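# Unlock and fold the card table's last standing leg

## Task

Release the lock on the one card-table leg that still stands upright and fold it down flat, matching the three legs already folded. It only counts if the leg stays folded by itself, with no robot holding it there; at the end open the grippers and take the arms away from it.

## Robot and tools

ROBOT. Two UR-type six-joint arms, left_arm and right_arm, each ending in a Robotiq 2F-85 two-finger gripper. Base positions in the scene frame: left_arm (+0.027, +0.431, 0) m, right_arm (+0.064, -0.512, 0) m, each turned only slightly about z. A flat plate on each wrist sticks out about 9 cm along the gripper's +x and can hit things.

FRAMES. One scene frame for everything: origin on the table top midway between the arms, +z up, +x out over the table, left_arm on the +y side. The names left and right do not match image sides. The gripper frame: fingers point along +z, they close along y. end_effector_position is the spot between the pads when shut; tips reach about 19 mm past it closed, 6 mm open, and move about 13 mm outward while closing, so keep that clearance above surfaces.

JOINT ORDER (per arm, always): shoulder pan, shoulder lift, elbow, wrist 1, wrist 2, wrist 3. Stated ranges in rad: pan -3.142..3.142, lift -6.283..6.283, elbow 0.000..3.142, each wrist -6.283..6.283. Real ends may differ by up to 0.010 rad.

THE ROW. Every command row holds 18 numbers, all in [-1, 1], covering both arms even if one is idle: left_arm's 6 joint values, then its gripper position, force_limit, speed; then the same 9 for right_arm. Joint values are offsets, not poses: scaled so 1.0 = 1.989 rad, measured from the arm's joint angles at the start of the current action (not from the previous row). Gripper position is absolute: +1 fully open (85 mm), about -0.8 pads touching, -1 closes until blocked. force_limit from -1 (about 20 N per pad) through 0 (128 N) to +1 (235 N). speed from -1 (about 20 mm/s) through 0 (85) to +1 (150); faster closing squeezes a bit harder. A 0 in the gripper slots is a real command, so to leave a gripper alone repeat its previous three numbers. A changed force_limit or speed only applies after the position number changes by at least 0.01.

TOOLS.
execute_actions(actions): a list of up to 15 actions; each action is a list of up to 15 rows, one row per 1/30 s step; an action always lasts 15 steps, repeating its last row if shorter. An action asking any joint more than 0.010 rad beyond its range is refused for both arms; a malformed action, or a first action failing that check against the last reported state, cancels the whole call. An empty list just returns state and images. Joints told to go past their real end stop there, reported as "joint sent to its limit".
move(target, speed, blocking): target is one 18-number row; its joint offsets are counted from the "Joint positions" in the latest result that printed them. All joints of both arms finish together, so the hand traces a curve, not a line, and nothing avoids obstacles or the other arm. speed is the peak rate in rad/s of the joint with the longest way to go, 0.01 to 2, default 0.5; paths last 0.5 to 10 s. Gripper numbers are sent at the start. blocking=false returns after 0.5 s while the arm keeps going; then use wait(0) to check or stop before sending anything else. Its extra "move:" line gives the ending (done, off_target, moving, held, fault), limits=held or limits=none, and each arm's joint farthest from target.
wait(seconds): 0 to 10 s, arms hold their last command; returns early if a running move ends.
stop(): brakes a running move; fingers keep moving.
zoom_image(camera, region): region [x0, y0, x1, y1] in that camera's pixels, at most 504x504. Cameras: cam_head_left, cam_head_right, cam_high, cam_low (896x504), cam_left_wrist, cam_right_wrist (504x504 fisheye).
read_manual(section): only licence texts; moves nothing.
finished_scene(scene): give the current scene's number; ends it irreversibly and reports success.

MOTION NOTES. Motion lags commands by about 0.17 s. Per step, each joint target is clipped to within 0.575 rad of its measured angle, and targets putting the hand over 100 mm from where it is get scaled back; big moves take several actions and may stop short, so resend the remainder. "Joint targets" shows what joints are currently driven toward. "joint command not followed" means the clearance check altered an arm's joint targets; HELD in step readings marks held-back steps.

RESULTS. Per arm: end-effector position (m), quat_wxyz, linear and angular velocity; printed position can be off, more at long reach. Joint positions (rad) and velocities (rad/s) in the joint order above. Wrist force/torque in the gripper's own axes, noisy (offset up to about 4 N, saturates near 50 N); pressing on a surface shows force pointing back into the arm; "no reading" is fine. object_status: 0 moving, 1 blocked while opening, 2 blocked while closing (a grip), 3 reached target or pads met. Grip by sending -1 and confirming 2. position_measured is in counts: 3 open, ~78 = 60 mm, ~130 = 40 mm, ~180 = 20 mm, ~230 pads touching.

AVOID. Contact torque at a joint's load limit (130 N m for pan, lift, elbow; 24.3 N m for each wrist, held weight included) or 150 N outside force halts that arm for 10 s and drops the rest of the call. Arms are stiff: aiming even slightly past a firm contact can fault, and faster moves hit harder. Do not let the arms strike or push each other. Long holding heats motors: warning at 70 °C, brakes at 85 °C. Do not knock objects off or out of the work area; avoid drops, slips, slams and hard shoves. A loose object may occasionally be nudged by the scene itself. Finish with the leg resting folded on its own, grippers open and arms withdrawn.

Each tool is called after "Call:" in YAML: its name, and indented under it one key for each argument.

## Session

Call:
execute_actions:
  actions: []

Scene clock: 0.00 s.
left_arm: end_effector_position=(+0.5858, +0.4953, +0.3348) position_measured=3 object_status=3 end_effector_quat_wxyz=(+0.396, -0.617, +0.603, -0.314) end_effector_velocity=(+0.000, -0.001, +0.001) end_effector_angular_velocity=(-0.002, -0.002, -0.001) | right_arm: end_effector_position=(+0.3634, -0.6653, +0.2670) position_measured=3 object_status=3 end_effector_quat_wxyz=(+0.001, +0.748, +0.080, +0.658) end_effector_velocity=(+0.000, +0.000, +0.000) end_effector_angular_velocity=(+0.000, -0.000, +0.001)
Joint names: [shoulder pan, shoulder lift, elbow, wrist 1, wrist 2, wrist 3]
Joint positions: left_arm=[-0.435 -1.787  2.312 -3.112 -1.191 -1.692] | right_arm=[-2.243 -2.273  2.496 -0.423 -0.73   0.042]
Joint velocities: left_arm=[-0.    -0.    -0.001 -0.001 -0.001 -0.   ] | right_arm=[ 0.001  0.001  0.    -0.     0.     0.   ]
Wrist force (N, on the end effector, along its own x y z axes, offset not removed): no reading
Wrist torque (N m, same axes, about the end effector's origin, offset not removed): no reading
Joint targets: left_arm=[-0.435 -1.787 2.312 -3.112 -1.191 -1.692] | right_arm=[-2.243 -2.273 2.496 -0.423 -0.730 0.042]

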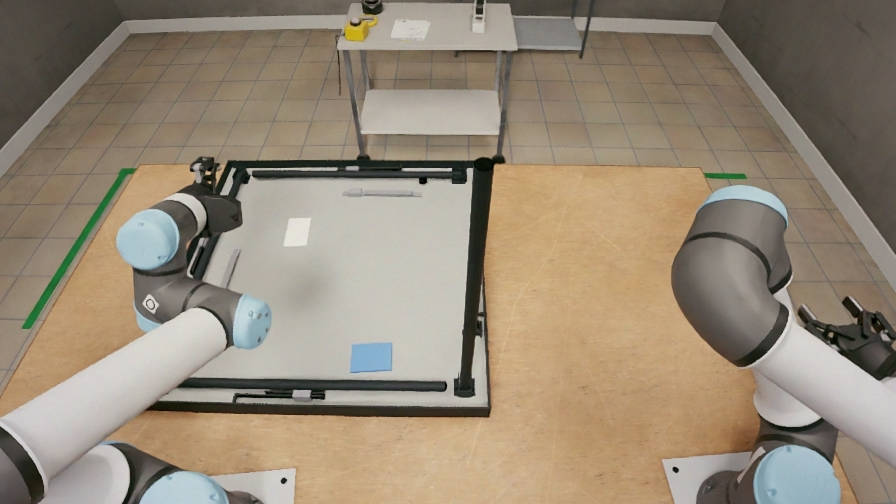

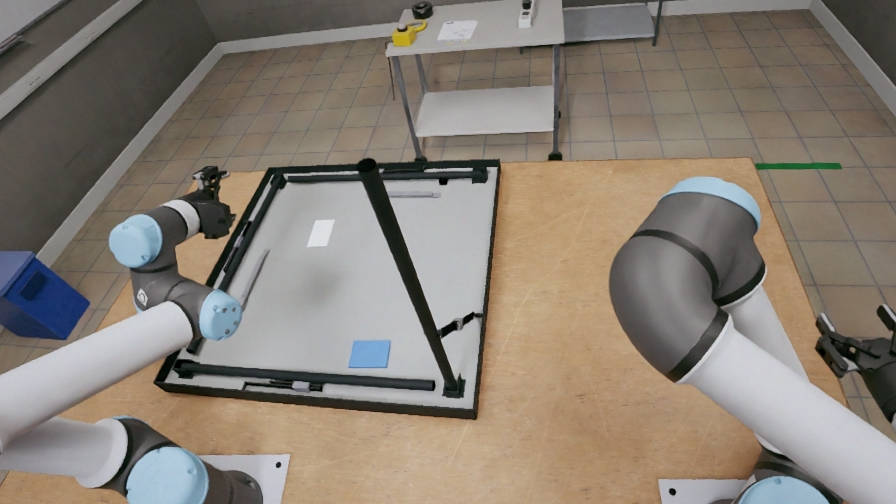

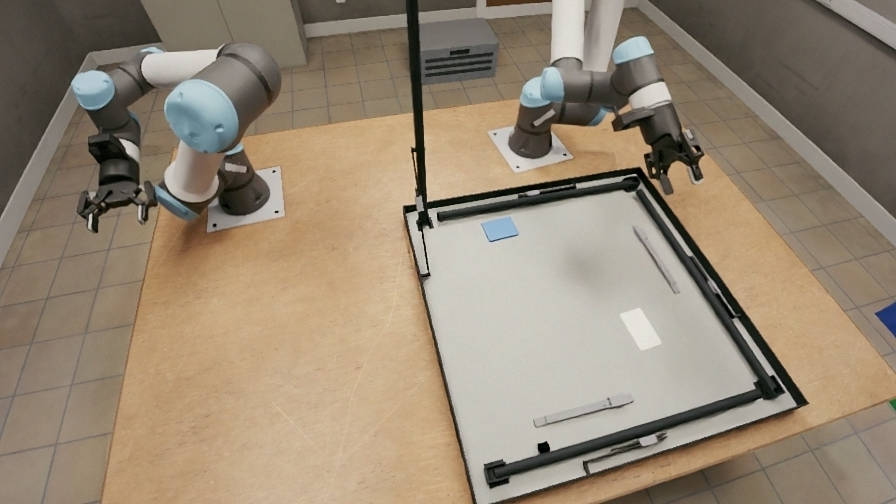

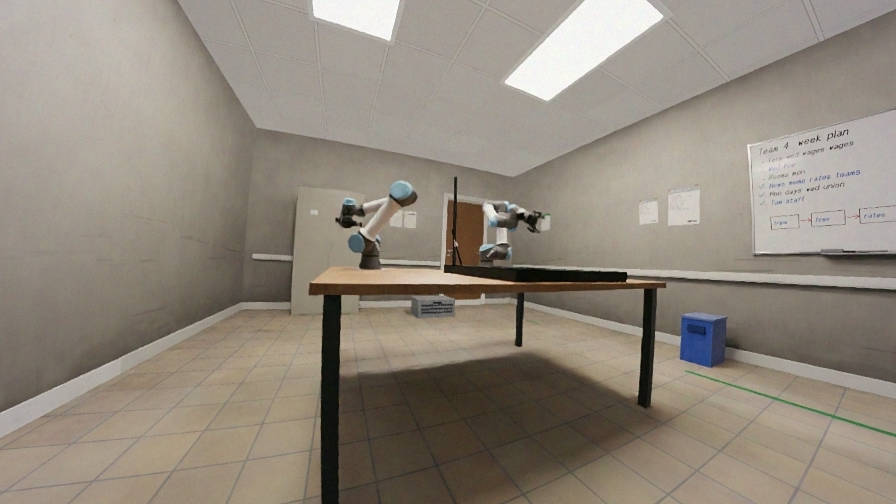

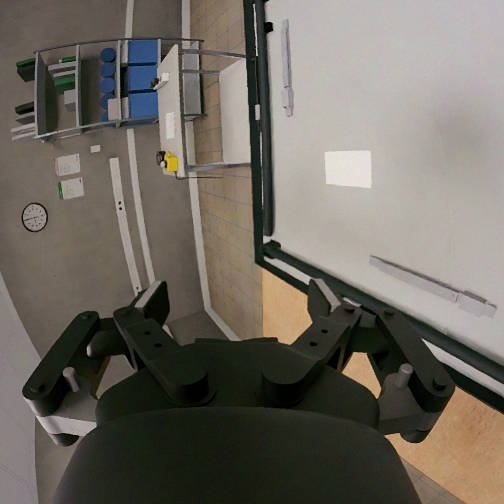

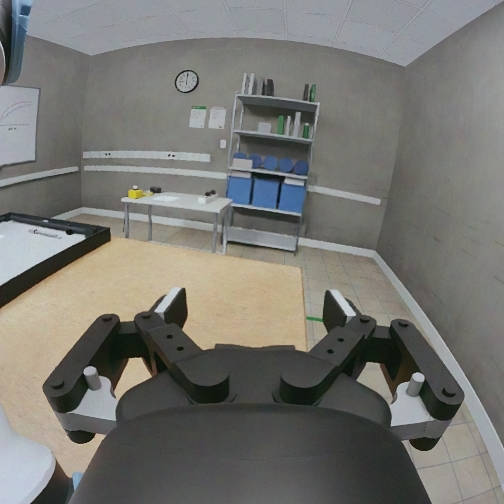

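Call:
zoom_image:
  camera: "cam_head_right"
  region: [400,290,520,420]

Call:
zoom_image:
  camera: "cam_high"
  region: [360,130,500,290]

Call:
zoom_image:
  camera: "cam_high"
  region: [470,380,720,504]

Region (400, 290, 520, 420) of cam_head_right's 896x504 image, scaled by 3.877, with more detail than that image has; it fills the left 465 columns of this view, and the rest is white.

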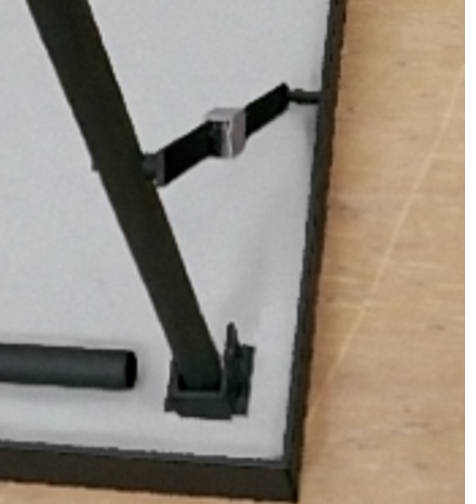

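Region (360, 130, 500, 290) of cam_high's 896x504 image, scaled by 3.150, with more detail than that image has; it fills the left 441 columns of this view, and the rest is white.

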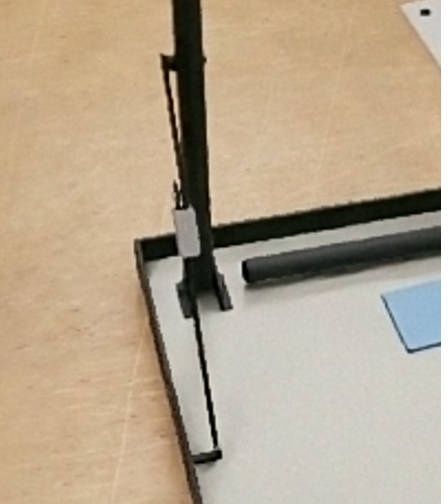

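Region (470, 380, 720, 504) of cam_high's 896x504 image, scaled by 2.016, with more detail than that image has; it fills the top 250 rows of this view, and the rest is white.

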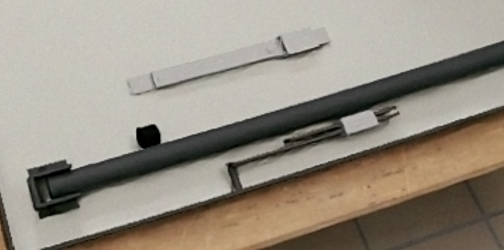

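Call:
move:
  target: [0,0,0,0,0,0,1,0,0,1.0,0.463,-0.101,-0.2614,0.307,-0.416,1,0,0]
  speed: 1

Call:
move:
  target: [0,0,0,0,0,0,1,0,0,0.039,0,0,0,0,0,1,0,0]

Call:
zoom_image:
  camera: "cam_right_wrist"
  region: [130,80,380,330]

Scene clock: 15.50 s.
left_arm: end_effector_position=(+0.5858, +0.4953, +0.3348) position_measured=3 object_status=3 end_effector_quat_wxyz=(+0.396, -0.617, +0.603, -0.314) end_effector_velocity=(+0.000, +0.000, +0.000) end_effector_angular_velocity=(+0.001, -0.000, +0.001) | right_arm: end_effector_position=(+0.4277, -0.1775, +0.1604) position_measured=3 object_status=3 end_effector_quat_wxyz=(-0.245, +0.296, +0.642, +0.663) end_effector_velocity=(-0.001, +0.001, -0.000) end_effector_angular_velocity=(-0.000, -0.001, +0.003)
Joint names: [shoulder pan, shoulder lift, elbow, wrist 1, wrist 2, wrist 3]
Joint positions: left_arm=[-0.435 -1.787  2.312 -3.112 -1.191 -1.692] | right_arm=[-0.255 -1.353  2.295 -0.943 -0.12  -0.785]
Joint velocities: left_arm=[-0.     0.     0.    -0.     0.002 -0.   ] | right_arm=[ 0.003  0.001  0.    -0.001 -0.    -0.001]
Wrist force (N, on the end effector, along its own x y z axes, offset not removed): left_arm=[-0.4 -0.6 -1.6] | right_arm=[-1.4 -0.5 -0.6]
Wrist torque (N m, same axes, about the end effector's origin, offset not removed): left_arm=[0.03 0.07 0.01] | right_arm=[-0.15 0.29 -0.02]
Joint targets: left_arm=[-0.435 -1.787 2.312 -3.112 -1.191 -1.692] | right_arm=[-0.255 -1.353 2.295 -0.943 -0.120 -0.785]
move: done; limits=none; left_arm: farthest joint: the shoulder pan, 0.000 radians from its target (0.000 radians at the start); right_arm: farthest joint: the shoulder pan, 0.000 radians from its target (1.989 radians at the start)
camera_calibration (this result's frames):
cam_left_wrist: T_world_to_cam=[[-0.52392, 0.0432593, -0.850668, 0.566473], [-0.310469, 0.920303, 0.238016, -0.327002], [0.793168, 0.388808, -0.468735, -0.350284], [0, 0, 0, 1]] pos_world=[0.473097, 0.412629, 0.395522]
cam_right_wrist: T_world_to_cam=[[0.708163, -0.0339948, 0.70523, -0.42027], [0.669657, -0.284198, -0.686142, -0.195097], [0.22375, 0.958163, -0.178493, 0.255117], [0, 0, 0, 1]] pos_world=[0.371185, -0.314177, 0.20806]

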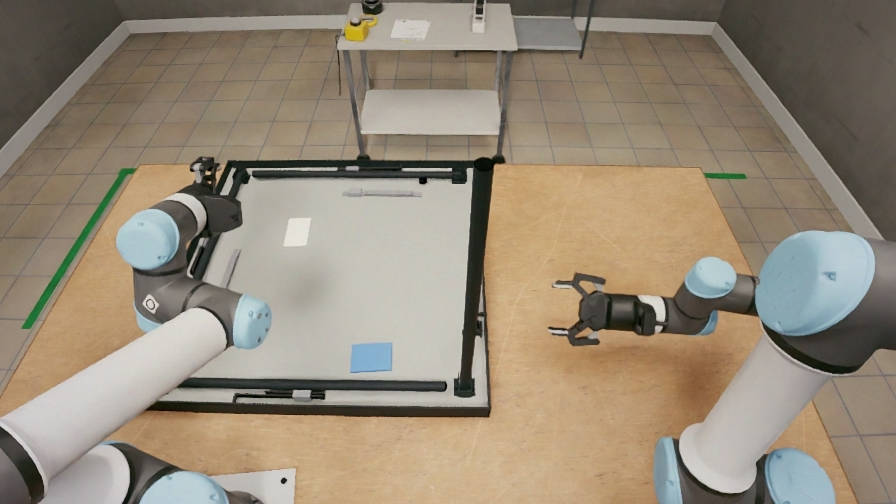

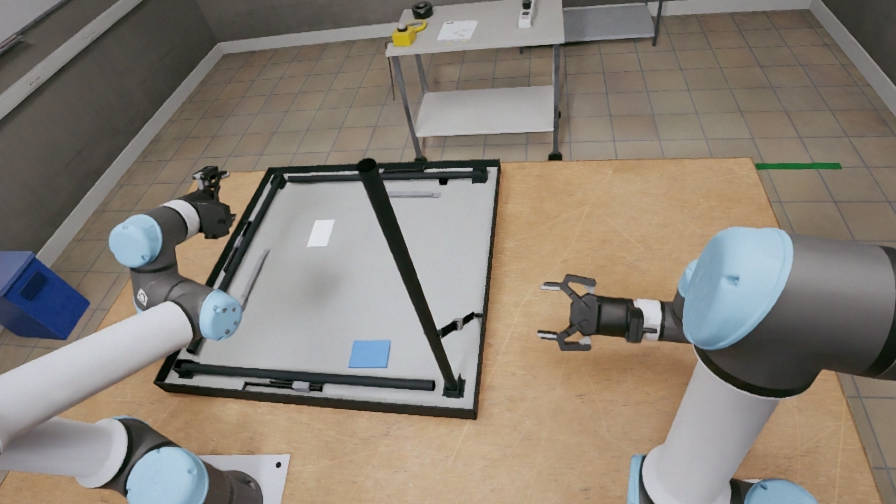

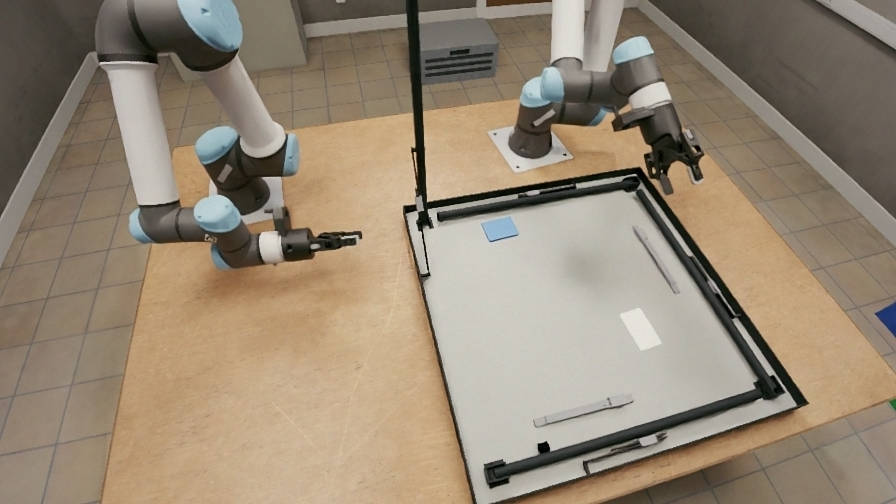

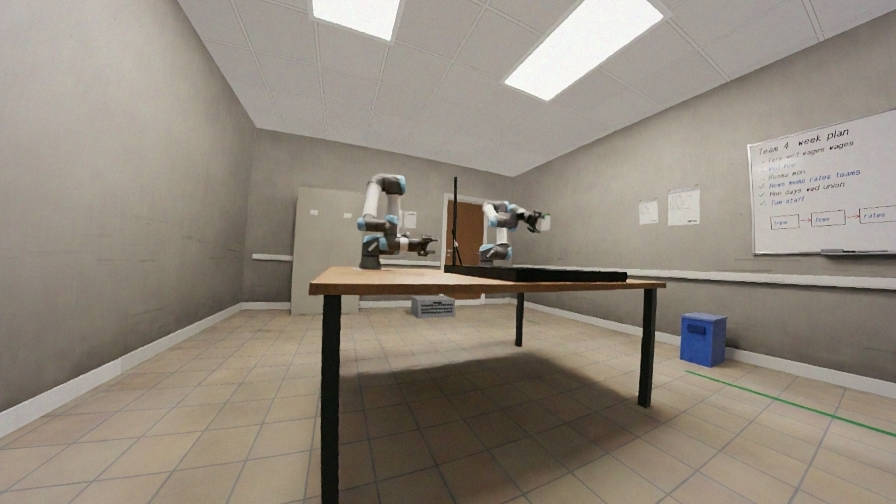

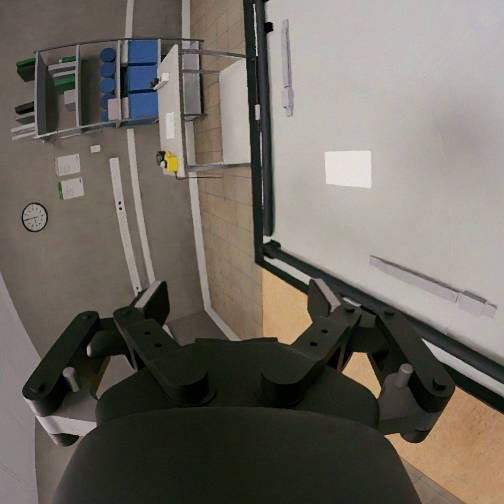

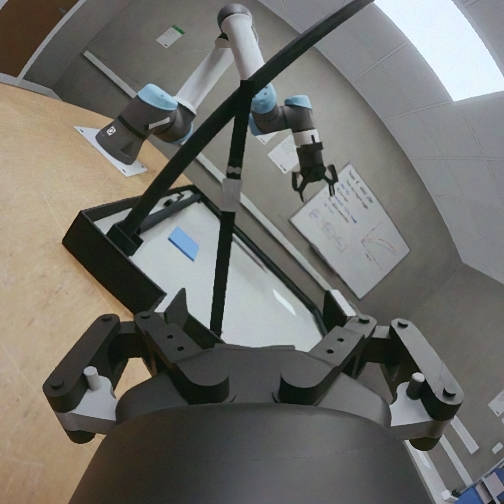

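Scene clock: 16.37 s.
left_arm: end_effector_position=(+0.5858, +0.4953, +0.3348) position_measured=3 object_status=3 end_effector_quat_wxyz=(+0.396, -0.617, +0.603, -0.314) end_effector_velocity=(+0.000, -0.000, +0.000) end_effector_angular_velocity=(-0.001, +0.000, -0.001) | right_arm: end_effector_position=(+0.4007, -0.1504, +0.1604) position_measured=3 object_status=3 end_effector_quat_wxyz=(-0.270, +0.271, +0.653, +0.653) end_effector_velocity=(-0.001, +0.000, -0.000) end_effector_angular_velocity=(+0.000, -0.000, +0.002)
Joint names: [shoulder pan, shoulder lift, elbow, wrist 1, wrist 2, wrist 3]
Joint positions: left_arm=[-0.435 -1.787  2.312 -3.112 -1.191 -1.692] | right_arm=[-0.177 -1.353  2.295 -0.943 -0.12  -0.785]
Joint velocities: left_arm=[ 0.     0.    -0.001  0.001 -0.001 -0.   ] | right_arm=[ 0.001  0.001  0.    -0.001 -0.001 -0.   ]
Wrist force (N, on the end effector, along its own x y z axes, offset not removed): left_arm=[1.3 1.1 0.1] | right_arm=[-0.2 2.1 -0.3]
Wrist torque (N m, same axes, about the end effector's origin, offset not removed): left_arm=[0.26 -0.29 0.01] | right_arm=[0.34 0.04 -0.06]
Joint targets: left_arm=[-0.435 -1.787 2.312 -3.112 -1.191 -1.692] | right_arm=[-0.177 -1.353 2.295 -0.943 -0.120 -0.785]
move: done; limits=none; left_arm: farthest joint: the shoulder pan, 0.000 radians from its target (0.000 radians at the start); right_arm: farthest joint: the shoulder pan, 0.000 radians from its target (0.077 radians at the start)
camera_calibration (this result's frames):
cam_left_wrist: T_world_to_cam=[[-0.523921, 0.0432593, -0.850668, 0.566473], [-0.310469, 0.920303, 0.238016, -0.327002], [0.793168, 0.388808, -0.468735, -0.350284], [0, 0, 0, 1]] pos_world=[0.473097, 0.412629, 0.395522]
cam_right_wrist: T_world_to_cam=[[0.708659, 0.020891, 0.705242, -0.392208], [0.689648, -0.231541, -0.68613, -0.169446], [0.148958, 0.972601, -0.178491, 0.267316], [0, 0, 0, 1]] pos_world=[0.354981, -0.291032, 0.208053]

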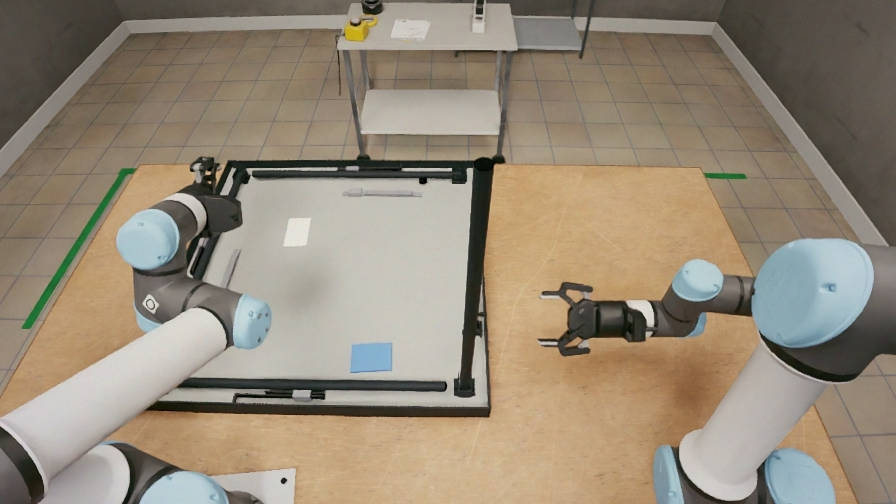

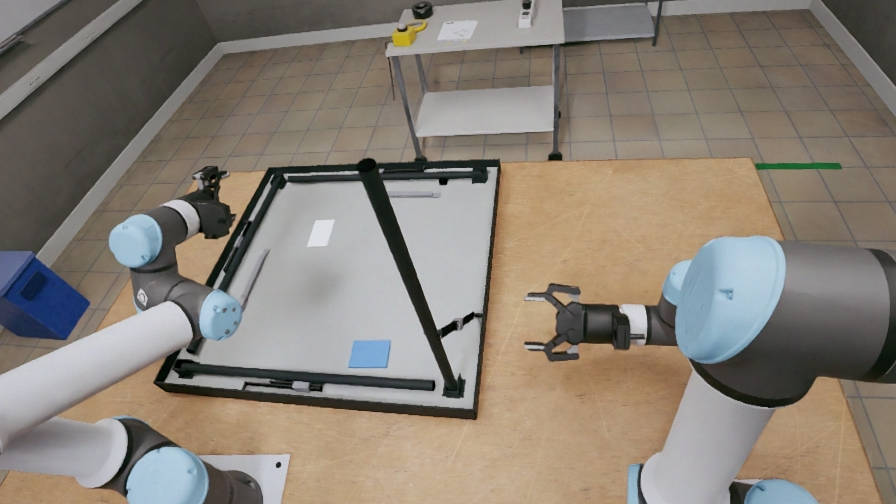

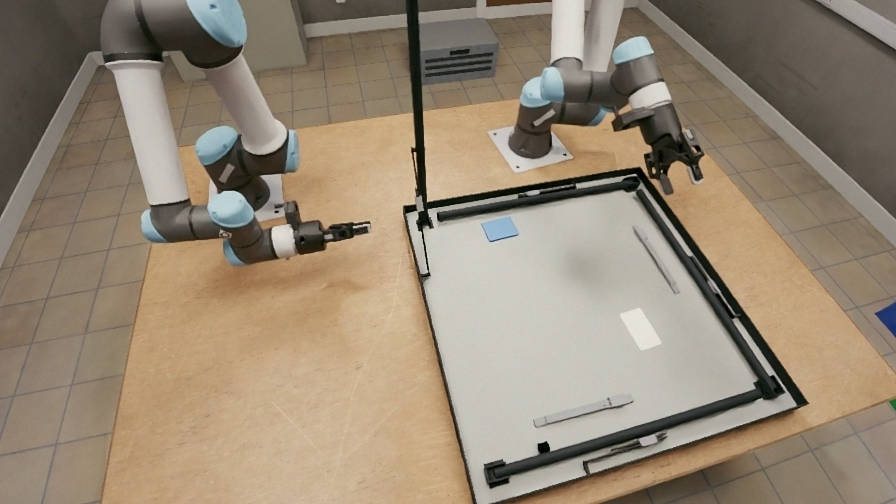

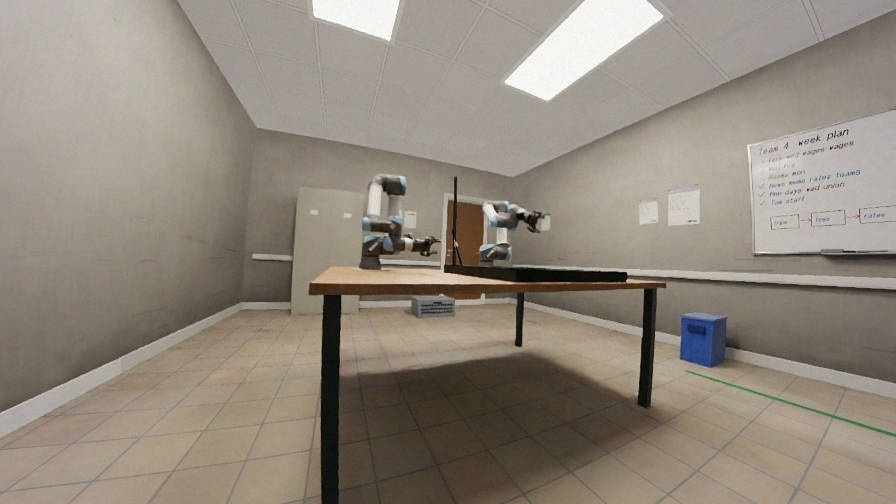

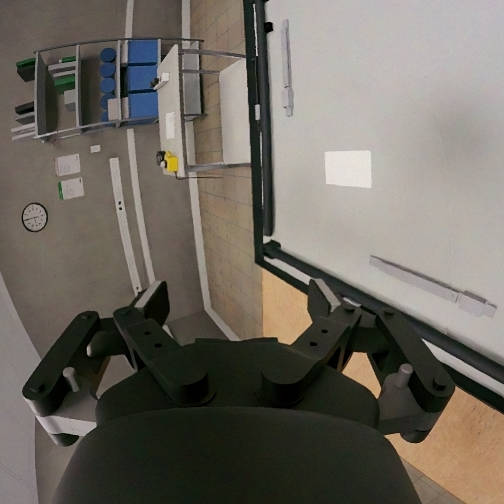

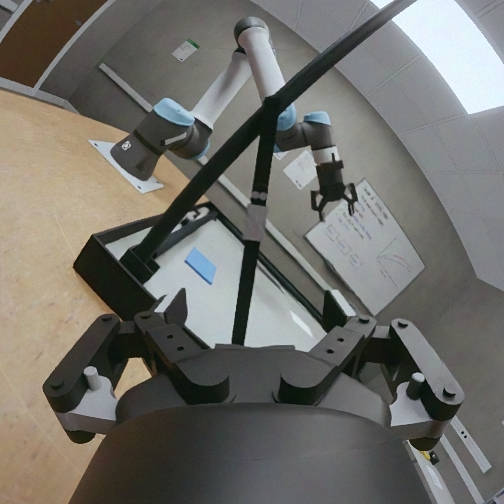

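Region (130, 80, 380, 330) of cam_right_wrist's 504x504 image, scaled by 2.016, with more detail than that image has.

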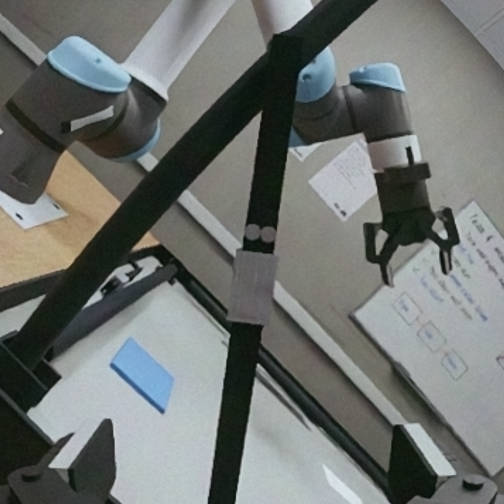

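Call:
move:
  target: [0,0,0,0,0,0,1,0,0,0.178,0.0166,-0.0593,0.0432,0.1785,0.063,0.3,-0.6,0]
  speed: 0.3

Call:
zoom_image:
  camera: "cam_high"
  region: [340,130,500,290]

Scene clock: 25.63 s.
left_arm: end_effector_position=(+0.5858, +0.4953, +0.3348) position_measured=3 object_status=3 end_effector_quat_wxyz=(+0.396, -0.617, +0.603, -0.314) end_effector_velocity=(+0.000, -0.000, +0.000) end_effector_angular_velocity=(-0.000, -0.000, -0.000) | right_arm: end_effector_position=(+0.3862, -0.0305, +0.1778) position_measured=91 object_status=3 end_effector_quat_wxyz=(-0.311, +0.312, +0.635, +0.635) end_effector_velocity=(+0.001, +0.001, +0.000) end_effector_angular_velocity=(+0.000, -0.001, -0.000)
Joint names: [shoulder pan, shoulder lift, elbow, wrist 1, wrist 2, wrist 3]
Joint positions: left_arm=[-0.435 -1.787  2.312 -3.112 -1.191 -1.692] | right_arm=[ 0.176 -1.32   2.177 -0.857  0.235 -0.66 ]
Joint velocities: left_arm=[-0. -0. -0.  0.  0.  0.] | right_arm=[ 0.001  0.001 -0.003 -0.     0.001  0.001]
Wrist force (N, on the end effector, along its own x y z axes, offset not removed): left_arm=[-0.3 1.7 -0.8] | right_arm=[0.8 -0.1 0.9]
Wrist torque (N m, same axes, about the end effector's origin, offset not removed): left_arm=[0.39 -0.01 0.12] | right_arm=[-0.09 -0.12 -0.08]
Joint targets: left_arm=[-0.435 -1.787 2.312 -3.112 -1.191 -1.692] | right_arm=[0.177 -1.320 2.177 -0.857 0.235 -0.660]
move: done; limits=none; left_arm: farthest joint: the shoulder pan, 0.000 radians from its target (0.000 radians at the start); right_arm: farthest joint: the shoulder pan, 0.000 radians from its target (0.354 radians at the start)
camera_calibration (this result's frames):
cam_left_wrist: T_world_to_cam=[[-0.523921, 0.0432595, -0.850668, 0.566473], [-0.310469, 0.920303, 0.238017, -0.327002], [0.793168, 0.388808, -0.468735, -0.350284], [0, 0, 0, 1]] pos_world=[0.473097, 0.412629, 0.395522]
cam_right_wrist: T_world_to_cam=[[0.79183, 0.0201035, 0.610411, -0.412018], [0.59754, -0.232184, -0.767487, -0.0697535], [0.126299, 0.972464, -0.195863, 0.167828], [0, 0, 0, 1]] pos_world=[0.346732, -0.171119, 0.230837]

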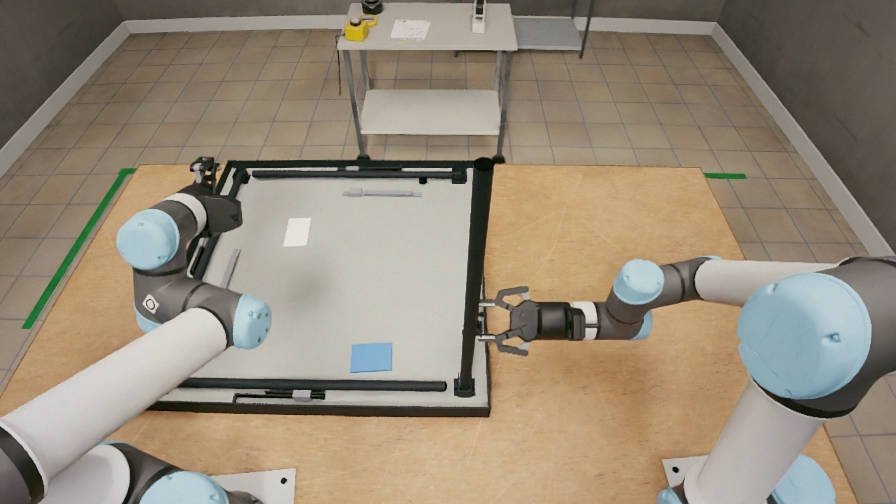

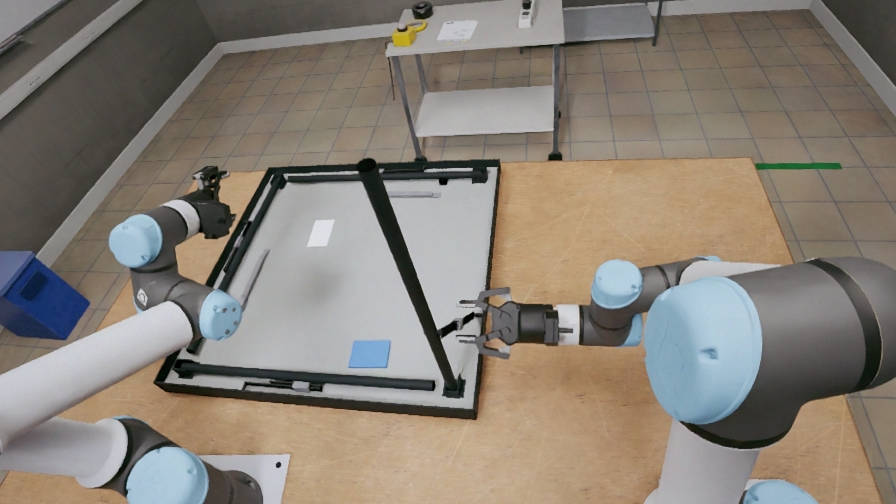

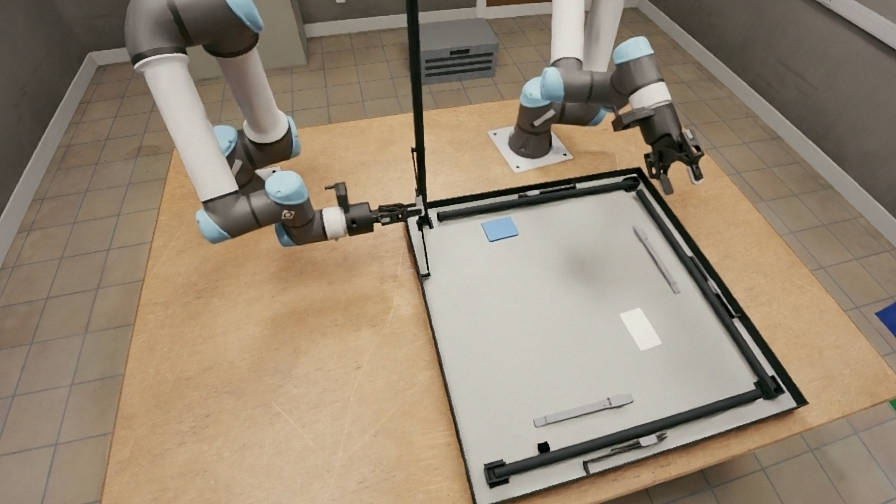

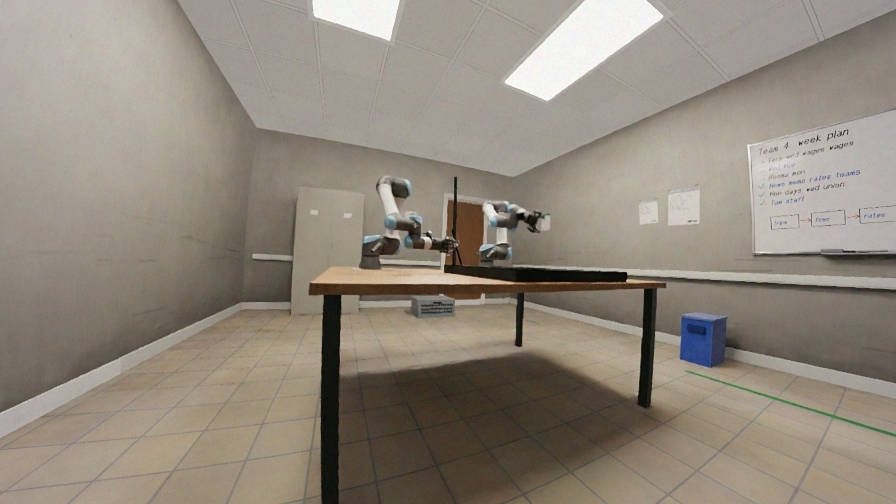

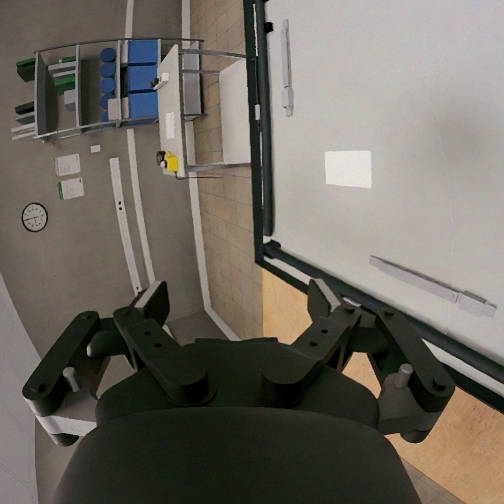

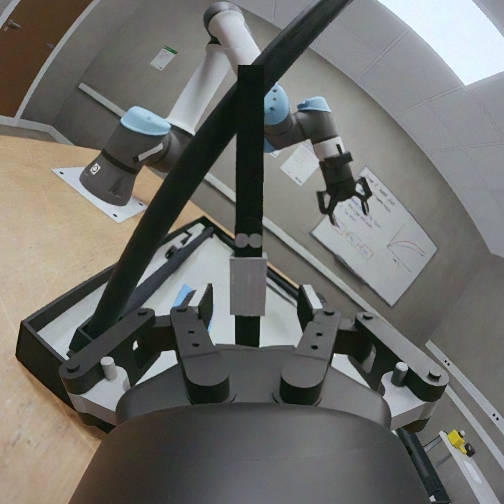

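Region (340, 130, 500, 290) of cam_high's 896x504 image, scaled by 3.150, with more detail than that image has.

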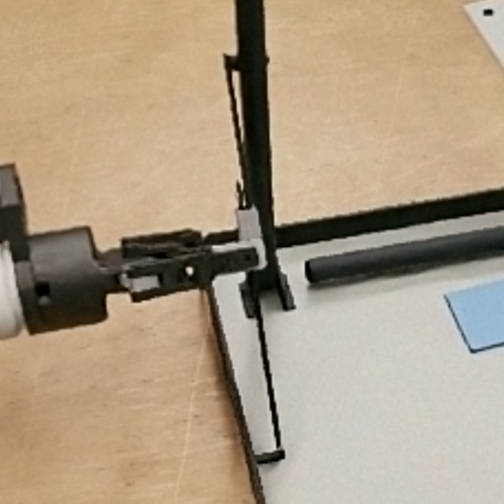

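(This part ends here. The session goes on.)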